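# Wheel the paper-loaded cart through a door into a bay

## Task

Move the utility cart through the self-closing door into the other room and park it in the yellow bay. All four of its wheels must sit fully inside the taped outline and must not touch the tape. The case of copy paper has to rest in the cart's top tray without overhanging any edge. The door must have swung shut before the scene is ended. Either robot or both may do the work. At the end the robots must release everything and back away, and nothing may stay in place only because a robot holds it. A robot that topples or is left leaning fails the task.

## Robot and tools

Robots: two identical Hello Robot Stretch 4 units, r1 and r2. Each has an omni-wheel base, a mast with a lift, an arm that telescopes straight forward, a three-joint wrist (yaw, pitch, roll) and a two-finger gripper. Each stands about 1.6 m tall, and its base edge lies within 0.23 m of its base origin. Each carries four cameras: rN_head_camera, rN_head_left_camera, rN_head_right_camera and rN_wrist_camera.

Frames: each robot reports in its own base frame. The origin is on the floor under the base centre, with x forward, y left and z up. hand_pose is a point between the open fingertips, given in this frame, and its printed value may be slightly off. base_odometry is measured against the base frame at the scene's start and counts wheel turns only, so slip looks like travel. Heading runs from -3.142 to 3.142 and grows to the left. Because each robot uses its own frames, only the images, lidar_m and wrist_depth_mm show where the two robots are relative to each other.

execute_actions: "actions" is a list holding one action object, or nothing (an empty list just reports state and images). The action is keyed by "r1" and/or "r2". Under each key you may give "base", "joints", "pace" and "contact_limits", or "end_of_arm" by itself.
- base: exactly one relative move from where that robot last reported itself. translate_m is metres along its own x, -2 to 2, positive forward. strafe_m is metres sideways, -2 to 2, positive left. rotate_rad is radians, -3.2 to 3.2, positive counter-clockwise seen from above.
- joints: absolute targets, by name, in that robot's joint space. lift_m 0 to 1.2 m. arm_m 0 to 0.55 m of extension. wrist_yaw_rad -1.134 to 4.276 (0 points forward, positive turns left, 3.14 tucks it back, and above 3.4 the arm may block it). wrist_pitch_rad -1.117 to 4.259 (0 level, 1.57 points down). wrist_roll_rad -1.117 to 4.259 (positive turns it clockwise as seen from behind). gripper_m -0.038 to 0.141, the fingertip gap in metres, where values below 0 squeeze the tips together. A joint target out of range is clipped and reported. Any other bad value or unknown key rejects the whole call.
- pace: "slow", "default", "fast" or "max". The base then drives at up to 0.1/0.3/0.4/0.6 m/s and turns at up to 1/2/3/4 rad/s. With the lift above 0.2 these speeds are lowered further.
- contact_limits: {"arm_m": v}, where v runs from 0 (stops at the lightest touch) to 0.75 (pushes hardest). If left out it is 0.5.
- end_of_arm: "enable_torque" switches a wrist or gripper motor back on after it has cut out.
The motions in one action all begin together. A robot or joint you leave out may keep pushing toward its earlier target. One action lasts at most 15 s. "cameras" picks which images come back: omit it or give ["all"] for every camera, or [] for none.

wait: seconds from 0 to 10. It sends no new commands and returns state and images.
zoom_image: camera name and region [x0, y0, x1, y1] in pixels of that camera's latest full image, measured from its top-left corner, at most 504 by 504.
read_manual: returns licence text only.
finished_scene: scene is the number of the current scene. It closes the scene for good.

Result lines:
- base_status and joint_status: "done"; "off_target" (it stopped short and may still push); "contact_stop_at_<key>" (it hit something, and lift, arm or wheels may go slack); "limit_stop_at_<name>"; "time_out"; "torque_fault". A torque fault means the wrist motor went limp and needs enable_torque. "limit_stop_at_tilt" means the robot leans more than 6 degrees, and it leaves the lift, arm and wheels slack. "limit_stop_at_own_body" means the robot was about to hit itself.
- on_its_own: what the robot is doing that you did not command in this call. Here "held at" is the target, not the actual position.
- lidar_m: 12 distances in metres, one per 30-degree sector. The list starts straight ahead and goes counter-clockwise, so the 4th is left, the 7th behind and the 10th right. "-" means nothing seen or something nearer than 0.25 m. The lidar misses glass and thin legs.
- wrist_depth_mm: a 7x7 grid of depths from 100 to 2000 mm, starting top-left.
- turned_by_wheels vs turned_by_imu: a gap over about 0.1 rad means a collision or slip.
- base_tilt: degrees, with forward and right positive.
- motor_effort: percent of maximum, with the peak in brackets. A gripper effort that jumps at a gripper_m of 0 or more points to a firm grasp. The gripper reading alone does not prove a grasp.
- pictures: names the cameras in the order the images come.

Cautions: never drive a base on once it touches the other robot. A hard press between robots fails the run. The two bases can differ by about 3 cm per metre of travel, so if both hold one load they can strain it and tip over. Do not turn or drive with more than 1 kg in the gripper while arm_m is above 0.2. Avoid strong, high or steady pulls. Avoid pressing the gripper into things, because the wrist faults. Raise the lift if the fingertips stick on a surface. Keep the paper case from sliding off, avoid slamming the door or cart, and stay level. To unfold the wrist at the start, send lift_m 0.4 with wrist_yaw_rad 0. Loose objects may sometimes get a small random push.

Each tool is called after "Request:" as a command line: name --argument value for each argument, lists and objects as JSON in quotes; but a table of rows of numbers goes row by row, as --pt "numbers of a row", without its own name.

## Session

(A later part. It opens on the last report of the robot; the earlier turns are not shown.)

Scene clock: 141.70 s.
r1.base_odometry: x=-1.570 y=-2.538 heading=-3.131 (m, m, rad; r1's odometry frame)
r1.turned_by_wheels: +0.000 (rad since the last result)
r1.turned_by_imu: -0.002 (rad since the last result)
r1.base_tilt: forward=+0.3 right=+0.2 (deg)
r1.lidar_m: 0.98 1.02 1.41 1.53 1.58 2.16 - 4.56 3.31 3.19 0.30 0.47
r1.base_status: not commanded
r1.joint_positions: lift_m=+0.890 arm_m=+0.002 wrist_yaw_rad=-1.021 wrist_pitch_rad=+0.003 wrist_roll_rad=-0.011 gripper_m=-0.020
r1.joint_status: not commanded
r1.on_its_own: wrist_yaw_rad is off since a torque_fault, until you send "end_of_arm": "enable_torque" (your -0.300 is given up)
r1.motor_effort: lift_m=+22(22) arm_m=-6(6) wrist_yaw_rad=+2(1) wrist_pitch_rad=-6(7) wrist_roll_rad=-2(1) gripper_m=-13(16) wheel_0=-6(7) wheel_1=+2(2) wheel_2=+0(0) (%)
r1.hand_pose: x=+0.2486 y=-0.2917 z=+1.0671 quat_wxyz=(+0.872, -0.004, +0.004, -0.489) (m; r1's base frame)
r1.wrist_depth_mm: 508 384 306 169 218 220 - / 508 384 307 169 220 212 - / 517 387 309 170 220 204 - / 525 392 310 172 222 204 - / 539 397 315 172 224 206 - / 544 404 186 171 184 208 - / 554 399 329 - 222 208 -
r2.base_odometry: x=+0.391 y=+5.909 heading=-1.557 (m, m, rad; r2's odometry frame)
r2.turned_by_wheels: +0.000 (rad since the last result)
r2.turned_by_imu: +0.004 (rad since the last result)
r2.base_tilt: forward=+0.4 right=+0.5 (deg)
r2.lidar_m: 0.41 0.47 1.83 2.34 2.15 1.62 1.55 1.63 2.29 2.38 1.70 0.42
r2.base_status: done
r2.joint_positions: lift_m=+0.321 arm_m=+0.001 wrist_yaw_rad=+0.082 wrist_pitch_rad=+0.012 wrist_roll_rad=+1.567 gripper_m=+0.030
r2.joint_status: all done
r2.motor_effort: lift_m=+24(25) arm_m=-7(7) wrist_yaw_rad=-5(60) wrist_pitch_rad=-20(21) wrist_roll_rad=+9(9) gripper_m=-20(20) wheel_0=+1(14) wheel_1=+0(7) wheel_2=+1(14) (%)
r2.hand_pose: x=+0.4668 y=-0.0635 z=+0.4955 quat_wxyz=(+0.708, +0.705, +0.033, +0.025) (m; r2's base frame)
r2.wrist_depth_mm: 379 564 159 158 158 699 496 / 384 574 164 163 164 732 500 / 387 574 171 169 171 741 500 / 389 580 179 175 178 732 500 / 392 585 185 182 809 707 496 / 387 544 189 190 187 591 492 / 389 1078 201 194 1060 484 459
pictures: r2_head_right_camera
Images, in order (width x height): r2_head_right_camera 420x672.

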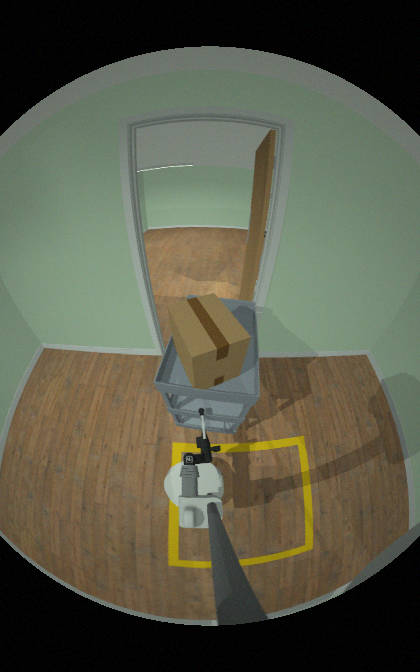

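Request:
execute_actions --actions '[{"r1":{"base":{"strafe_m":-0.33},"pace":"slow"},"r2":{"base":{"strafe_m":-0.3},"pace":"slow"}}]' --cameras '[]'

Request:
execute_actions --actions '[{"r1":{"base":{"strafe_m":-0.36},"pace":"slow"},"r2":{"base":{"translate_m":-1.0}}}]' --cameras '["r2_head_right_camera"]'

Request:
execute_actions --actions '[{"r1":{"base":{"strafe_m":-0.2},"joints":{"arm_m":0.2},"pace":"slow"},"r2":{"joints":{"gripper_m":0.14}}}]' --cameras '[]'

Request:
execute_actions --actions '[{"r1":{"joints":{"gripper_m":0.12}},"r2":{"base":{"translate_m":-0.2},"joints":{"lift_m":0.33}}}]' --cameras '["r2_head_camera","r1_head_camera"]'

Scene clock: 148.17 s.
r1.base_odometry: x=-1.574 y=-2.208 heading=-3.131 (m, m, rad; r1's odometry frame)
r1.turned_by_wheels: +0.000 (rad since the last result)
r1.turned_by_imu: -0.003 (rad since the last result)
r1.base_tilt: forward=+0.3 right=+0.2 (deg)
r1.lidar_m: 0.69 1.03 1.39 1.84 1.94 2.64 - 4.10 2.98 2.86 0.30 0.35
r1.base_status: done
r1.joint_positions: lift_m=+0.890 arm_m=+0.002 wrist_yaw_rad=-0.982 wrist_pitch_rad=+0.003 wrist_roll_rad=-0.011 gripper_m=-0.020
r1.joint_status: not commanded
r1.on_its_own: wrist_yaw_rad is off since a torque_fault, until you send "end_of_arm": "enable_torque" (your -0.300 is given up)
r1.motor_effort: lift_m=+21(22) arm_m=-6(6) wrist_yaw_rad=-1(1) wrist_pitch_rad=-5(6) wrist_roll_rad=-1(1) gripper_m=-12(14) wheel_0=+2(9) wheel_1=-3(10) wheel_2=+0(1) (%)
r1.hand_pose: x=+0.2599 y=-0.2885 z=+1.0672 quat_wxyz=(+0.882, -0.004, +0.004, -0.472) (m; r1's base frame)
r1.wrist_depth_mm: 297 278 262 169 235 - - / 298 279 263 169 236 - - / 300 281 263 169 236 - - / 301 283 265 171 236 - - / 303 282 266 173 238 - - / 307 286 187 170 185 - - / 307 285 270 - 237 - -
r2.base_odometry: x=+0.091 y=+5.904 heading=-1.557 (m, m, rad; r2's odometry frame)
r2.turned_by_wheels: +0.001 (rad since the last result)
r2.turned_by_imu: +0.004 (rad since the last result)
r2.base_tilt: forward=+0.4 right=+0.7 (deg)
r2.lidar_m: 0.37 0.37 1.83 2.66 2.17 1.63 1.57 1.63 2.14 2.08 1.68 0.46
r2.base_status: done
r2.joint_positions: lift_m=+0.321 arm_m=+0.001 wrist_yaw_rad=+0.086 wrist_pitch_rad=+0.013 wrist_roll_rad=+1.575 gripper_m=+0.030
r2.joint_status: not commanded
r2.on_its_own: wrist_yaw_rad is at rest, and its effort (-17) is outside its rest range (-13 to +13); wrist_pitch_rad is at rest, and its effort (-25) is outside its rest range (-23 to +23)
r2.motor_effort: lift_m=+25(25) arm_m=-6(7) wrist_yaw_rad=-17(28) wrist_pitch_rad=-25(26) wrist_roll_rad=-13(14) gripper_m=-15(17) wheel_0=+6(9) wheel_1=+1(4) wheel_2=+1(2) (%)
r2.hand_pose: x=+0.4669 y=-0.0623 z=+0.4950 quat_wxyz=(+0.705, +0.708, +0.035, +0.026) (m; r2's base frame)
r2.wrist_depth_mm: 960 960 273 234 960 960 699 / 394 991 976 224 991 976 449 / 394 640 991 216 991 707 492 / 394 591 211 207 842 715 496 / 394 597 202 200 1618 715 492 / 394 512 190 193 191 668 488 / 392 496 187 187 723 574 500
pictures: none
No camera images: the call's "cameras" was empty. Leave "cameras" out to get every camera's image.

Scene clock: 153.00 s.
r1.base_odometry: x=-1.578 y=-1.848 heading=-3.131 (m, m, rad; r1's odometry frame)
r1.turned_by_wheels: +0.000 (rad since the last result)
r1.turned_by_imu: -0.002 (rad since the last result)
r1.base_tilt: forward=+0.3 right=+0.1 (deg)
r1.lidar_m: 0.51 0.98 1.39 2.21 2.33 3.15 - 3.59 2.61 2.50 1.42 0.36
r1.base_status: done
r1.joint_positions: lift_m=+0.890 arm_m=+0.002 wrist_yaw_rad=-0.381 wrist_pitch_rad=+0.002 wrist_roll_rad=-0.011 gripper_m=-0.020
r1.joint_status: not commanded
r1.on_its_own: wrist_yaw_rad is off since a torque_fault, until you send "end_of_arm": "enable_torque" (your -0.300 is given up)
r1.motor_effort: lift_m=+22(21) arm_m=-6(6) wrist_yaw_rad=-1(1) wrist_pitch_rad=-5(6) wrist_roll_rad=+1(1) gripper_m=-13(11) wheel_0=+2(7) wheel_1=-4(8) wheel_2=+0(2) (%)
r1.hand_pose: x=+0.4077 y=-0.1884 z=+1.0673 quat_wxyz=(+0.982, -0.005, +0.002, -0.189) (m; r1's base frame)
r1.wrist_depth_mm: 377 322 279 169 224 1160 1336 / 377 322 282 169 225 1182 1336 / 382 325 282 169 226 1182 1336 / 384 327 285 171 227 1160 1336 / 387 329 287 172 229 1160 1366 / 394 332 187 170 185 1160 1336 / 399 332 294 - 228 1182 1366
r2.base_odometry: x=+0.077 y=+6.904 heading=-1.557 (m, m, rad; r2's odometry frame)
r2.turned_by_wheels: -0.001 (rad since the last result)
r2.turned_by_imu: +0.000 (rad since the last result)
r2.base_tilt: forward=+0.1 right=+0.5 (deg)
r2.lidar_m: 0.41 0.47 2.76 1.95 0.78 0.57 0.56 0.58 0.85 2.04 2.17 0.43
r2.base_status: done
r2.joint_positions: lift_m=+0.321 arm_m=+0.001 wrist_yaw_rad=+0.074 wrist_pitch_rad=+0.011 wrist_roll_rad=+1.567 gripper_m=+0.030
r2.joint_status: not commanded
r2.on_its_own: wrist_yaw_rad is at rest, and its effort (+19) is outside its rest range (-13 to +13)
r2.motor_effort: lift_m=+24(25) arm_m=-6(6) wrist_yaw_rad=+19(26) wrist_pitch_rad=-18(27) wrist_roll_rad=+8(14) gripper_m=-20(23) wheel_0=-5(8) wheel_1=-2(7) wheel_2=-3(14) (%)
r2.hand_pose: x=+0.4661 y=-0.0659 z=+0.4958 quat_wxyz=(+0.708, +0.705, +0.030, +0.022) (m; r2's base frame)
r2.wrist_depth_mm: 379 559 159 158 158 699 500 / 384 569 165 163 164 732 504 / 384 574 172 169 171 741 504 / 389 574 179 176 178 732 504 / 389 580 185 182 185 715 500 / 389 539 188 189 189 591 496 / 387 - - 194 1464 492 455
pictures: r2_head_right_camera
Images, in order (width x height): r2_head_right_camera 420x672.

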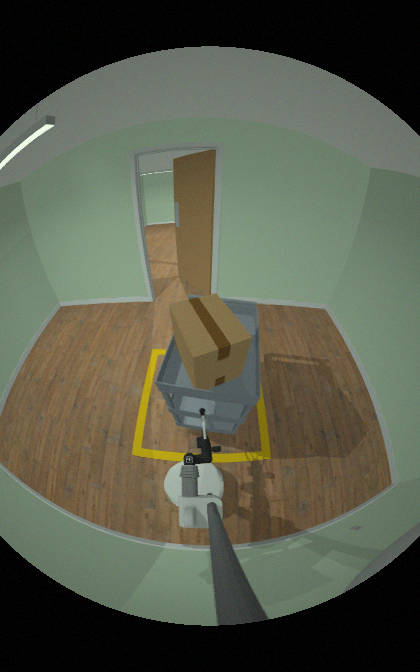

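Scene clock: 156.27 s.
r1.base_odometry: x=-1.580 y=-1.649 heading=-3.131 (m, m, rad; r1's odometry frame)
r1.turned_by_wheels: +0.000 (rad since the last result)
r1.turned_by_imu: -0.002 (rad since the last result)
r1.base_tilt: forward=+0.3 right=+0.2 (deg)
r1.lidar_m: 0.56 0.88 1.42 2.42 2.52 3.39 - 3.31 2.41 2.30 1.43 0.55
r1.base_status: done
r1.joint_positions: lift_m=+0.890 arm_m=+0.199 wrist_yaw_rad=-0.345 wrist_pitch_rad=+0.002 wrist_roll_rad=-0.011 gripper_m=-0.020
r1.joint_status: all done
r1.on_its_own: wrist_yaw_rad is off since a torque_fault, until you send "end_of_arm": "enable_torque" (your -0.300 is given up)
r1.motor_effort: lift_m=+22(22) arm_m=+6(5) wrist_yaw_rad=-1(1) wrist_pitch_rad=-4(5) wrist_roll_rad=-2(1) gripper_m=-12(15) wheel_0=+2(7) wheel_1=-4(7) wheel_2=+0(0) (%)
r1.hand_pose: x=+0.6117 y=-0.1799 z=+1.0675 quat_wxyz=(+0.985, -0.005, +0.002, -0.172) (m; r1's base frame)
r1.wrist_depth_mm: 270 262 253 169 242 842 946 / 271 262 254 169 242 842 946 / 272 264 255 169 242 831 960 / 273 264 257 171 243 842 960 / 273 265 257 173 244 831 960 / 276 267 187 170 185 842 960 / 276 267 260 - 244 842 960
r2.base_odometry: x=+0.077 y=+6.904 heading=-1.557 (m, m, rad; r2's odometry frame)
r2.turned_by_wheels: +0.000 (rad since the last result)
r2.turned_by_imu: +0.001 (rad since the last result)
r2.base_tilt: forward=+0.4 right=+0.7 (deg)
r2.lidar_m: 0.43 0.48 2.76 1.98 0.77 0.57 0.56 0.58 0.83 2.04 2.16 0.43
r2.base_status: not commanded
r2.joint_positions: lift_m=+0.321 arm_m=+0.001 wrist_yaw_rad=+0.080 wrist_pitch_rad=+0.007 wrist_roll_rad=+1.570 gripper_m=+0.140
r2.joint_status: all done
r2.motor_effort: lift_m=+24(25) arm_m=-5(6) wrist_yaw_rad=+2(21) wrist_pitch_rad=-6(17) wrist_roll_rad=+0(10) gripper_m=-2(20) wheel_0=-3(5) wheel_1=-1(2) wheel_2=-2(3) (%)
r2.hand_pose: x=+0.4664 y=-0.0642 z=+0.4970 quat_wxyz=(+0.707, +0.706, +0.030, +0.026) (m; r2's base frame)
r2.wrist_depth_mm: 377 559 170 167 167 699 504 / 379 564 176 173 175 741 508 / 382 569 182 179 181 750 508 / 384 569 798 186 188 741 508 / 384 569 798 194 196 699 504 / 382 469 202 202 201 212 500 / 382 - - 143 1499 991 466
pictures: none
No camera images: the call's "cameras" was empty. Leave "cameras" out to get every camera's image.

Scene clock: 158.47 s.
r1.base_odometry: x=-1.580 y=-1.649 heading=-3.131 (m, m, rad; r1's odometry frame)
r1.turned_by_wheels: +0.000 (rad since the last result)
r1.turned_by_imu: -0.001 (rad since the last result)
r1.base_tilt: forward=+0.4 right=+0.1 (deg)
r1.lidar_m: 0.83 0.96 1.42 2.43 2.53 3.41 - 3.29 2.40 2.30 1.41 0.77
r1.base_status: not commanded
r1.joint_positions: lift_m=+0.890 arm_m=+0.199 wrist_yaw_rad=-0.351 wrist_pitch_rad=+0.002 wrist_roll_rad=-0.011 gripper_m=+0.120
r1.joint_status: all done
r1.on_its_own: wrist_yaw_rad is off since a torque_fault, until you send "end_of_arm": "enable_torque" (your -0.300 is given up)
r1.motor_effort: lift_m=+21(21) arm_m=+6(6) wrist_yaw_rad=-1(1) wrist_pitch_rad=-5(5) wrist_roll_rad=-1(1) gripper_m=+2(15) wheel_0=+2(2) wheel_1=-4(4) wheel_2=+0(0) (%)
r1.hand_pose: x=+0.6107 y=-0.1812 z=+1.0673 quat_wxyz=(+0.985, -0.005, +0.002, -0.174) (m; r1's base frame)
r1.wrist_depth_mm: 413 427 442 455 750 842 960 / 413 427 442 452 750 854 960 / 415 430 442 455 750 831 960 / 415 430 449 462 750 831 946 / 415 433 449 462 741 854 976 / 418 427 442 459 477 854 976 / 418 430 445 - 768 866 946
r2.base_odometry: x=+0.075 y=+7.104 heading=-1.557 (m, m, rad; r2's odometry frame)
r2.turned_by_wheels: +0.000 (rad since the last result)
r2.turned_by_imu: +0.001 (rad since the last result)
r2.base_tilt: forward=+0.2 right=+0.6 (deg)
r2.lidar_m: 0.63 2.53 2.77 1.27 0.50 0.36 0.35 0.38 0.53 1.69 2.12 0.62
r2.base_status: done
r2.joint_positions: lift_m=+0.330 arm_m=+0.001 wrist_yaw_rad=+0.080 wrist_pitch_rad=+0.006 wrist_roll_rad=+1.570 gripper_m=+0.140
r2.joint_status: all done
r2.motor_effort: lift_m=+24(26) arm_m=-5(5) wrist_yaw_rad=+1(3) wrist_pitch_rad=-5(6) wrist_roll_rad=+1(0) gripper_m=+2(3) wheel_0=-1(6) wheel_1=+0(6) wheel_2=+0(6) (%)
r2.hand_pose: x=+0.4664 y=-0.0641 z=+0.5060 quat_wxyz=(+0.707, +0.706, +0.030, +0.026) (m; r2's base frame)
r2.wrist_depth_mm: 359 407 375 351 362 445 466 / 373 544 931 364 1756 759 521 / 384 549 - 377 - 759 525 / 399 549 - 394 - 768 521 / 413 549 - 407 1756 768 517 / 430 449 - 424 1708 213 427 / 452 459 - 143 469 466 442
pictures: r1_head_camera, r2_head_camera
Images, in order (width x height): r1_head_camera 420x560, r2_head_camera 420x560.

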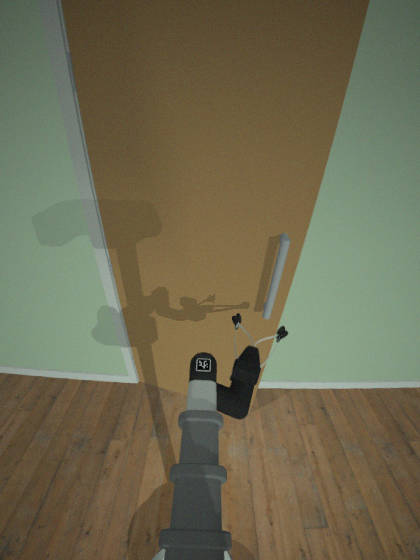

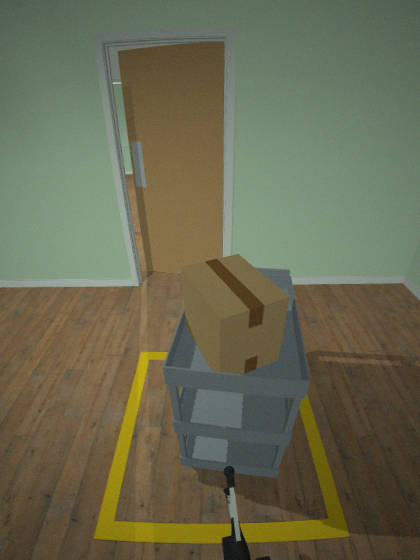

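Request:
wait --seconds 6

Scene clock: 164.97 s.
r1.base_odometry: x=-1.580 y=-1.649 heading=-3.131 (m, m, rad; r1's odometry frame)
r1.turned_by_wheels: +0.000 (rad since the last result)
r1.turned_by_imu: -0.003 (rad since the last result)
r1.base_tilt: forward=+0.3 right=+0.1 (deg)
r1.lidar_m: 0.98 1.02 1.39 2.43 2.52 3.41 - 3.32 2.40 2.30 1.40 0.94
r1.base_status: not commanded
r1.joint_positions: lift_m=+0.890 arm_m=+0.199 wrist_yaw_rad=-0.351 wrist_pitch_rad=+0.002 wrist_roll_rad=-0.011 gripper_m=+0.120
r1.joint_status: all done
r1.on_its_own: wrist_yaw_rad is off since a torque_fault, until you send "end_of_arm": "enable_torque" (your -0.300 is given up)
r1.motor_effort: lift_m=+22(21) arm_m=+6(6) wrist_yaw_rad=+1(1) wrist_pitch_rad=-5(5) wrist_roll_rad=+2(1) gripper_m=-2(15) wheel_0=+2(2) wheel_1=-4(4) wheel_2=+0(0) (%)
r1.hand_pose: x=+0.6107 y=-0.1812 z=+1.0673 quat_wxyz=(+0.985, -0.005, +0.002, -0.174) (m; r1's base frame)
r1.wrist_depth_mm: 512 559 603 676 750 854 960 / 517 559 609 676 750 854 960 / 517 559 609 676 750 842 960 / 517 559 615 676 741 842 960 / 517 559 609 676 741 854 960 / 517 539 597 661 715 854 976 / 517 544 597 - 759 854 976
r2.base_odometry: x=+0.075 y=+7.104 heading=-1.557 (m, m, rad; r2's odometry frame)
r2.turned_by_wheels: +0.000 (rad since the last result)
r2.turned_by_imu: +0.002 (rad since the last result)
r2.base_tilt: forward=+0.3 right=+0.8 (deg)
r2.lidar_m: 0.63 2.54 2.75 1.26 0.51 0.38 0.35 0.38 0.52 1.71 2.16 0.63
r2.base_status: done
r2.joint_positions: lift_m=+0.330 arm_m=+0.001 wrist_yaw_rad=+0.080 wrist_pitch_rad=+0.006 wrist_roll_rad=+1.570 gripper_m=+0.140
r2.joint_status: all done
r2.motor_effort: lift_m=+25(26) arm_m=-5(5) wrist_yaw_rad=+2(3) wrist_pitch_rad=-5(6) wrist_roll_rad=+1(0) gripper_m=-2(3) wheel_0=-1(6) wheel_1=+0(6) wheel_2=+0(6) (%)
r2.hand_pose: x=+0.4664 y=-0.0641 z=+0.5060 quat_wxyz=(+0.707, +0.706, +0.030, +0.026) (m; r2's base frame)
r2.wrist_depth_mm: 357 407 375 351 364 449 466 / 375 544 946 364 1756 768 521 / 384 549 - 377 1983 768 521 / 399 549 - 394 1983 768 521 / 415 554 - 407 1756 759 521 / 433 449 - 424 1756 213 424 / 452 459 - 143 469 466 439
wait: 6.00 s; at rest from the start
pictures: r1_head_camera, r1_head_left_camera, r1_head_right_camera, r1_wrist_camera, r2_head_camera, r2_head_left_camera, r2_head_right_camera, r2_wrist_camera
camera_calibration (this result's frames):
r1_wrist_camera: T_world_to_cam=[[-0.376233, -0.926438, -0.0127159, 0.0669109], [-0.00207302, 0.014566, -0.999892, 1.12752], [0.926523, -0.376166, -0.00740071, -0.394792], [0, 0, 0, 1]] pos_world=[0.393295, -0.102942, 1.12532]
r2_wrist_camera: T_world_to_cam=[[0.00509886, -0.00371114, -0.99998, 0.499156], [-0.0512967, 0.998676, -0.00396786, 0.157122], [0.99867, 0.0513159, 0.00490174, -0.242317], [0, 0, 0, 1]] pos_world=[0.247509, -0.142626, 0.500957]
Images, in order (width x height): r1_head_camera 420x560, r1_head_left_camera 420x672, r1_head_right_camera 420x672, r1_wrist_camera 616x392, r2_head_camera 420x560, r2_head_left_camera 420x672, r2_head_right_camera 420x672, r2_wrist_camera 616x392.

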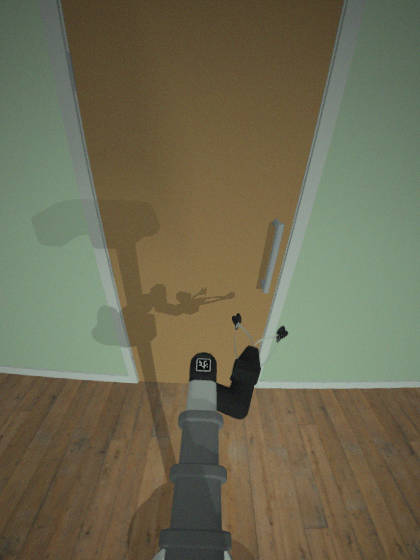

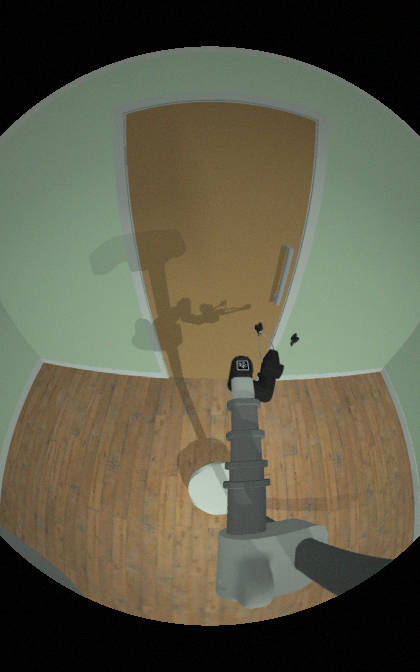

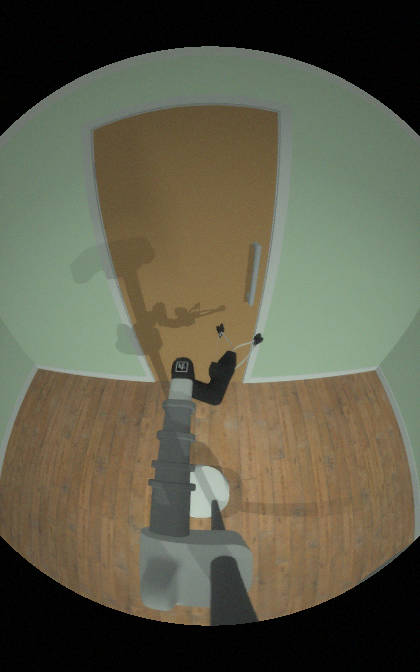

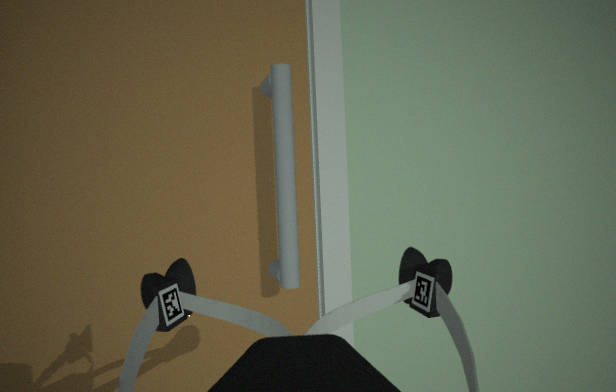

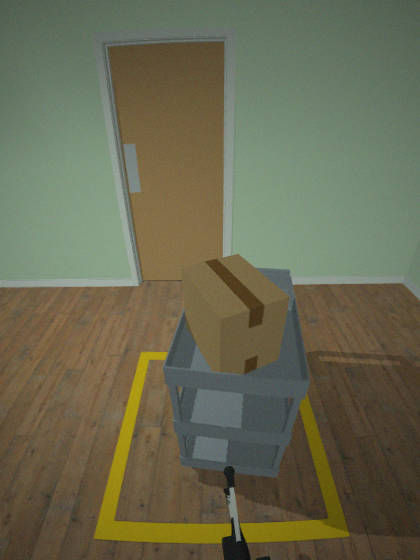

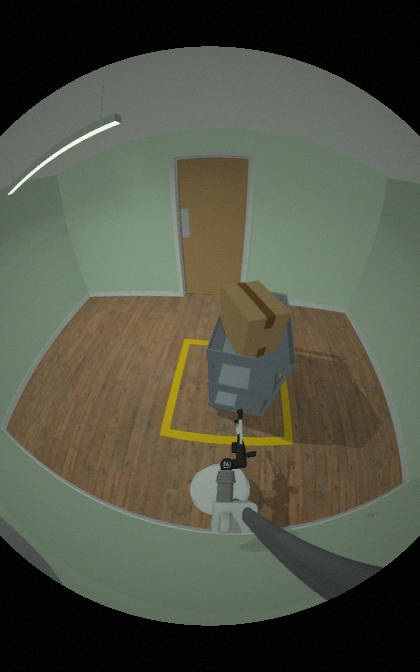

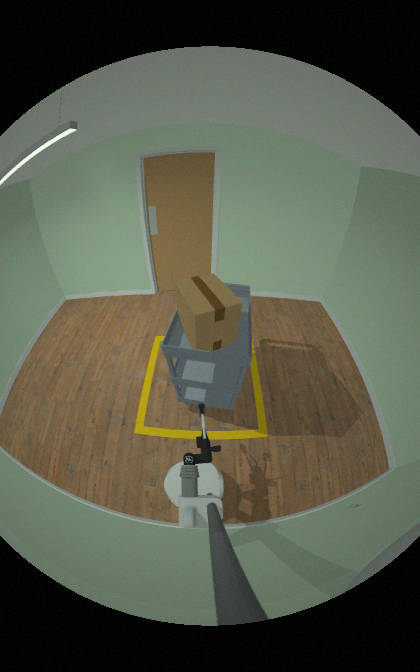

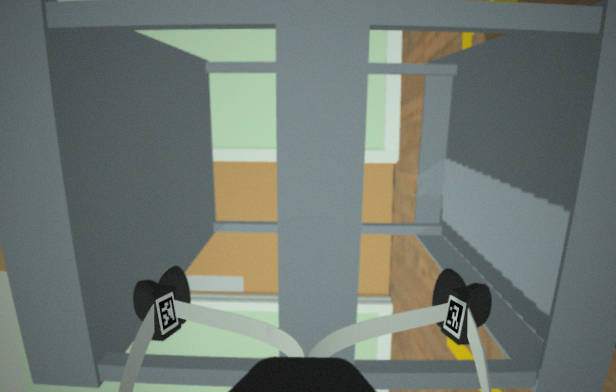

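Request:
finished_scene --scene 1

The scene is finished: the task was done.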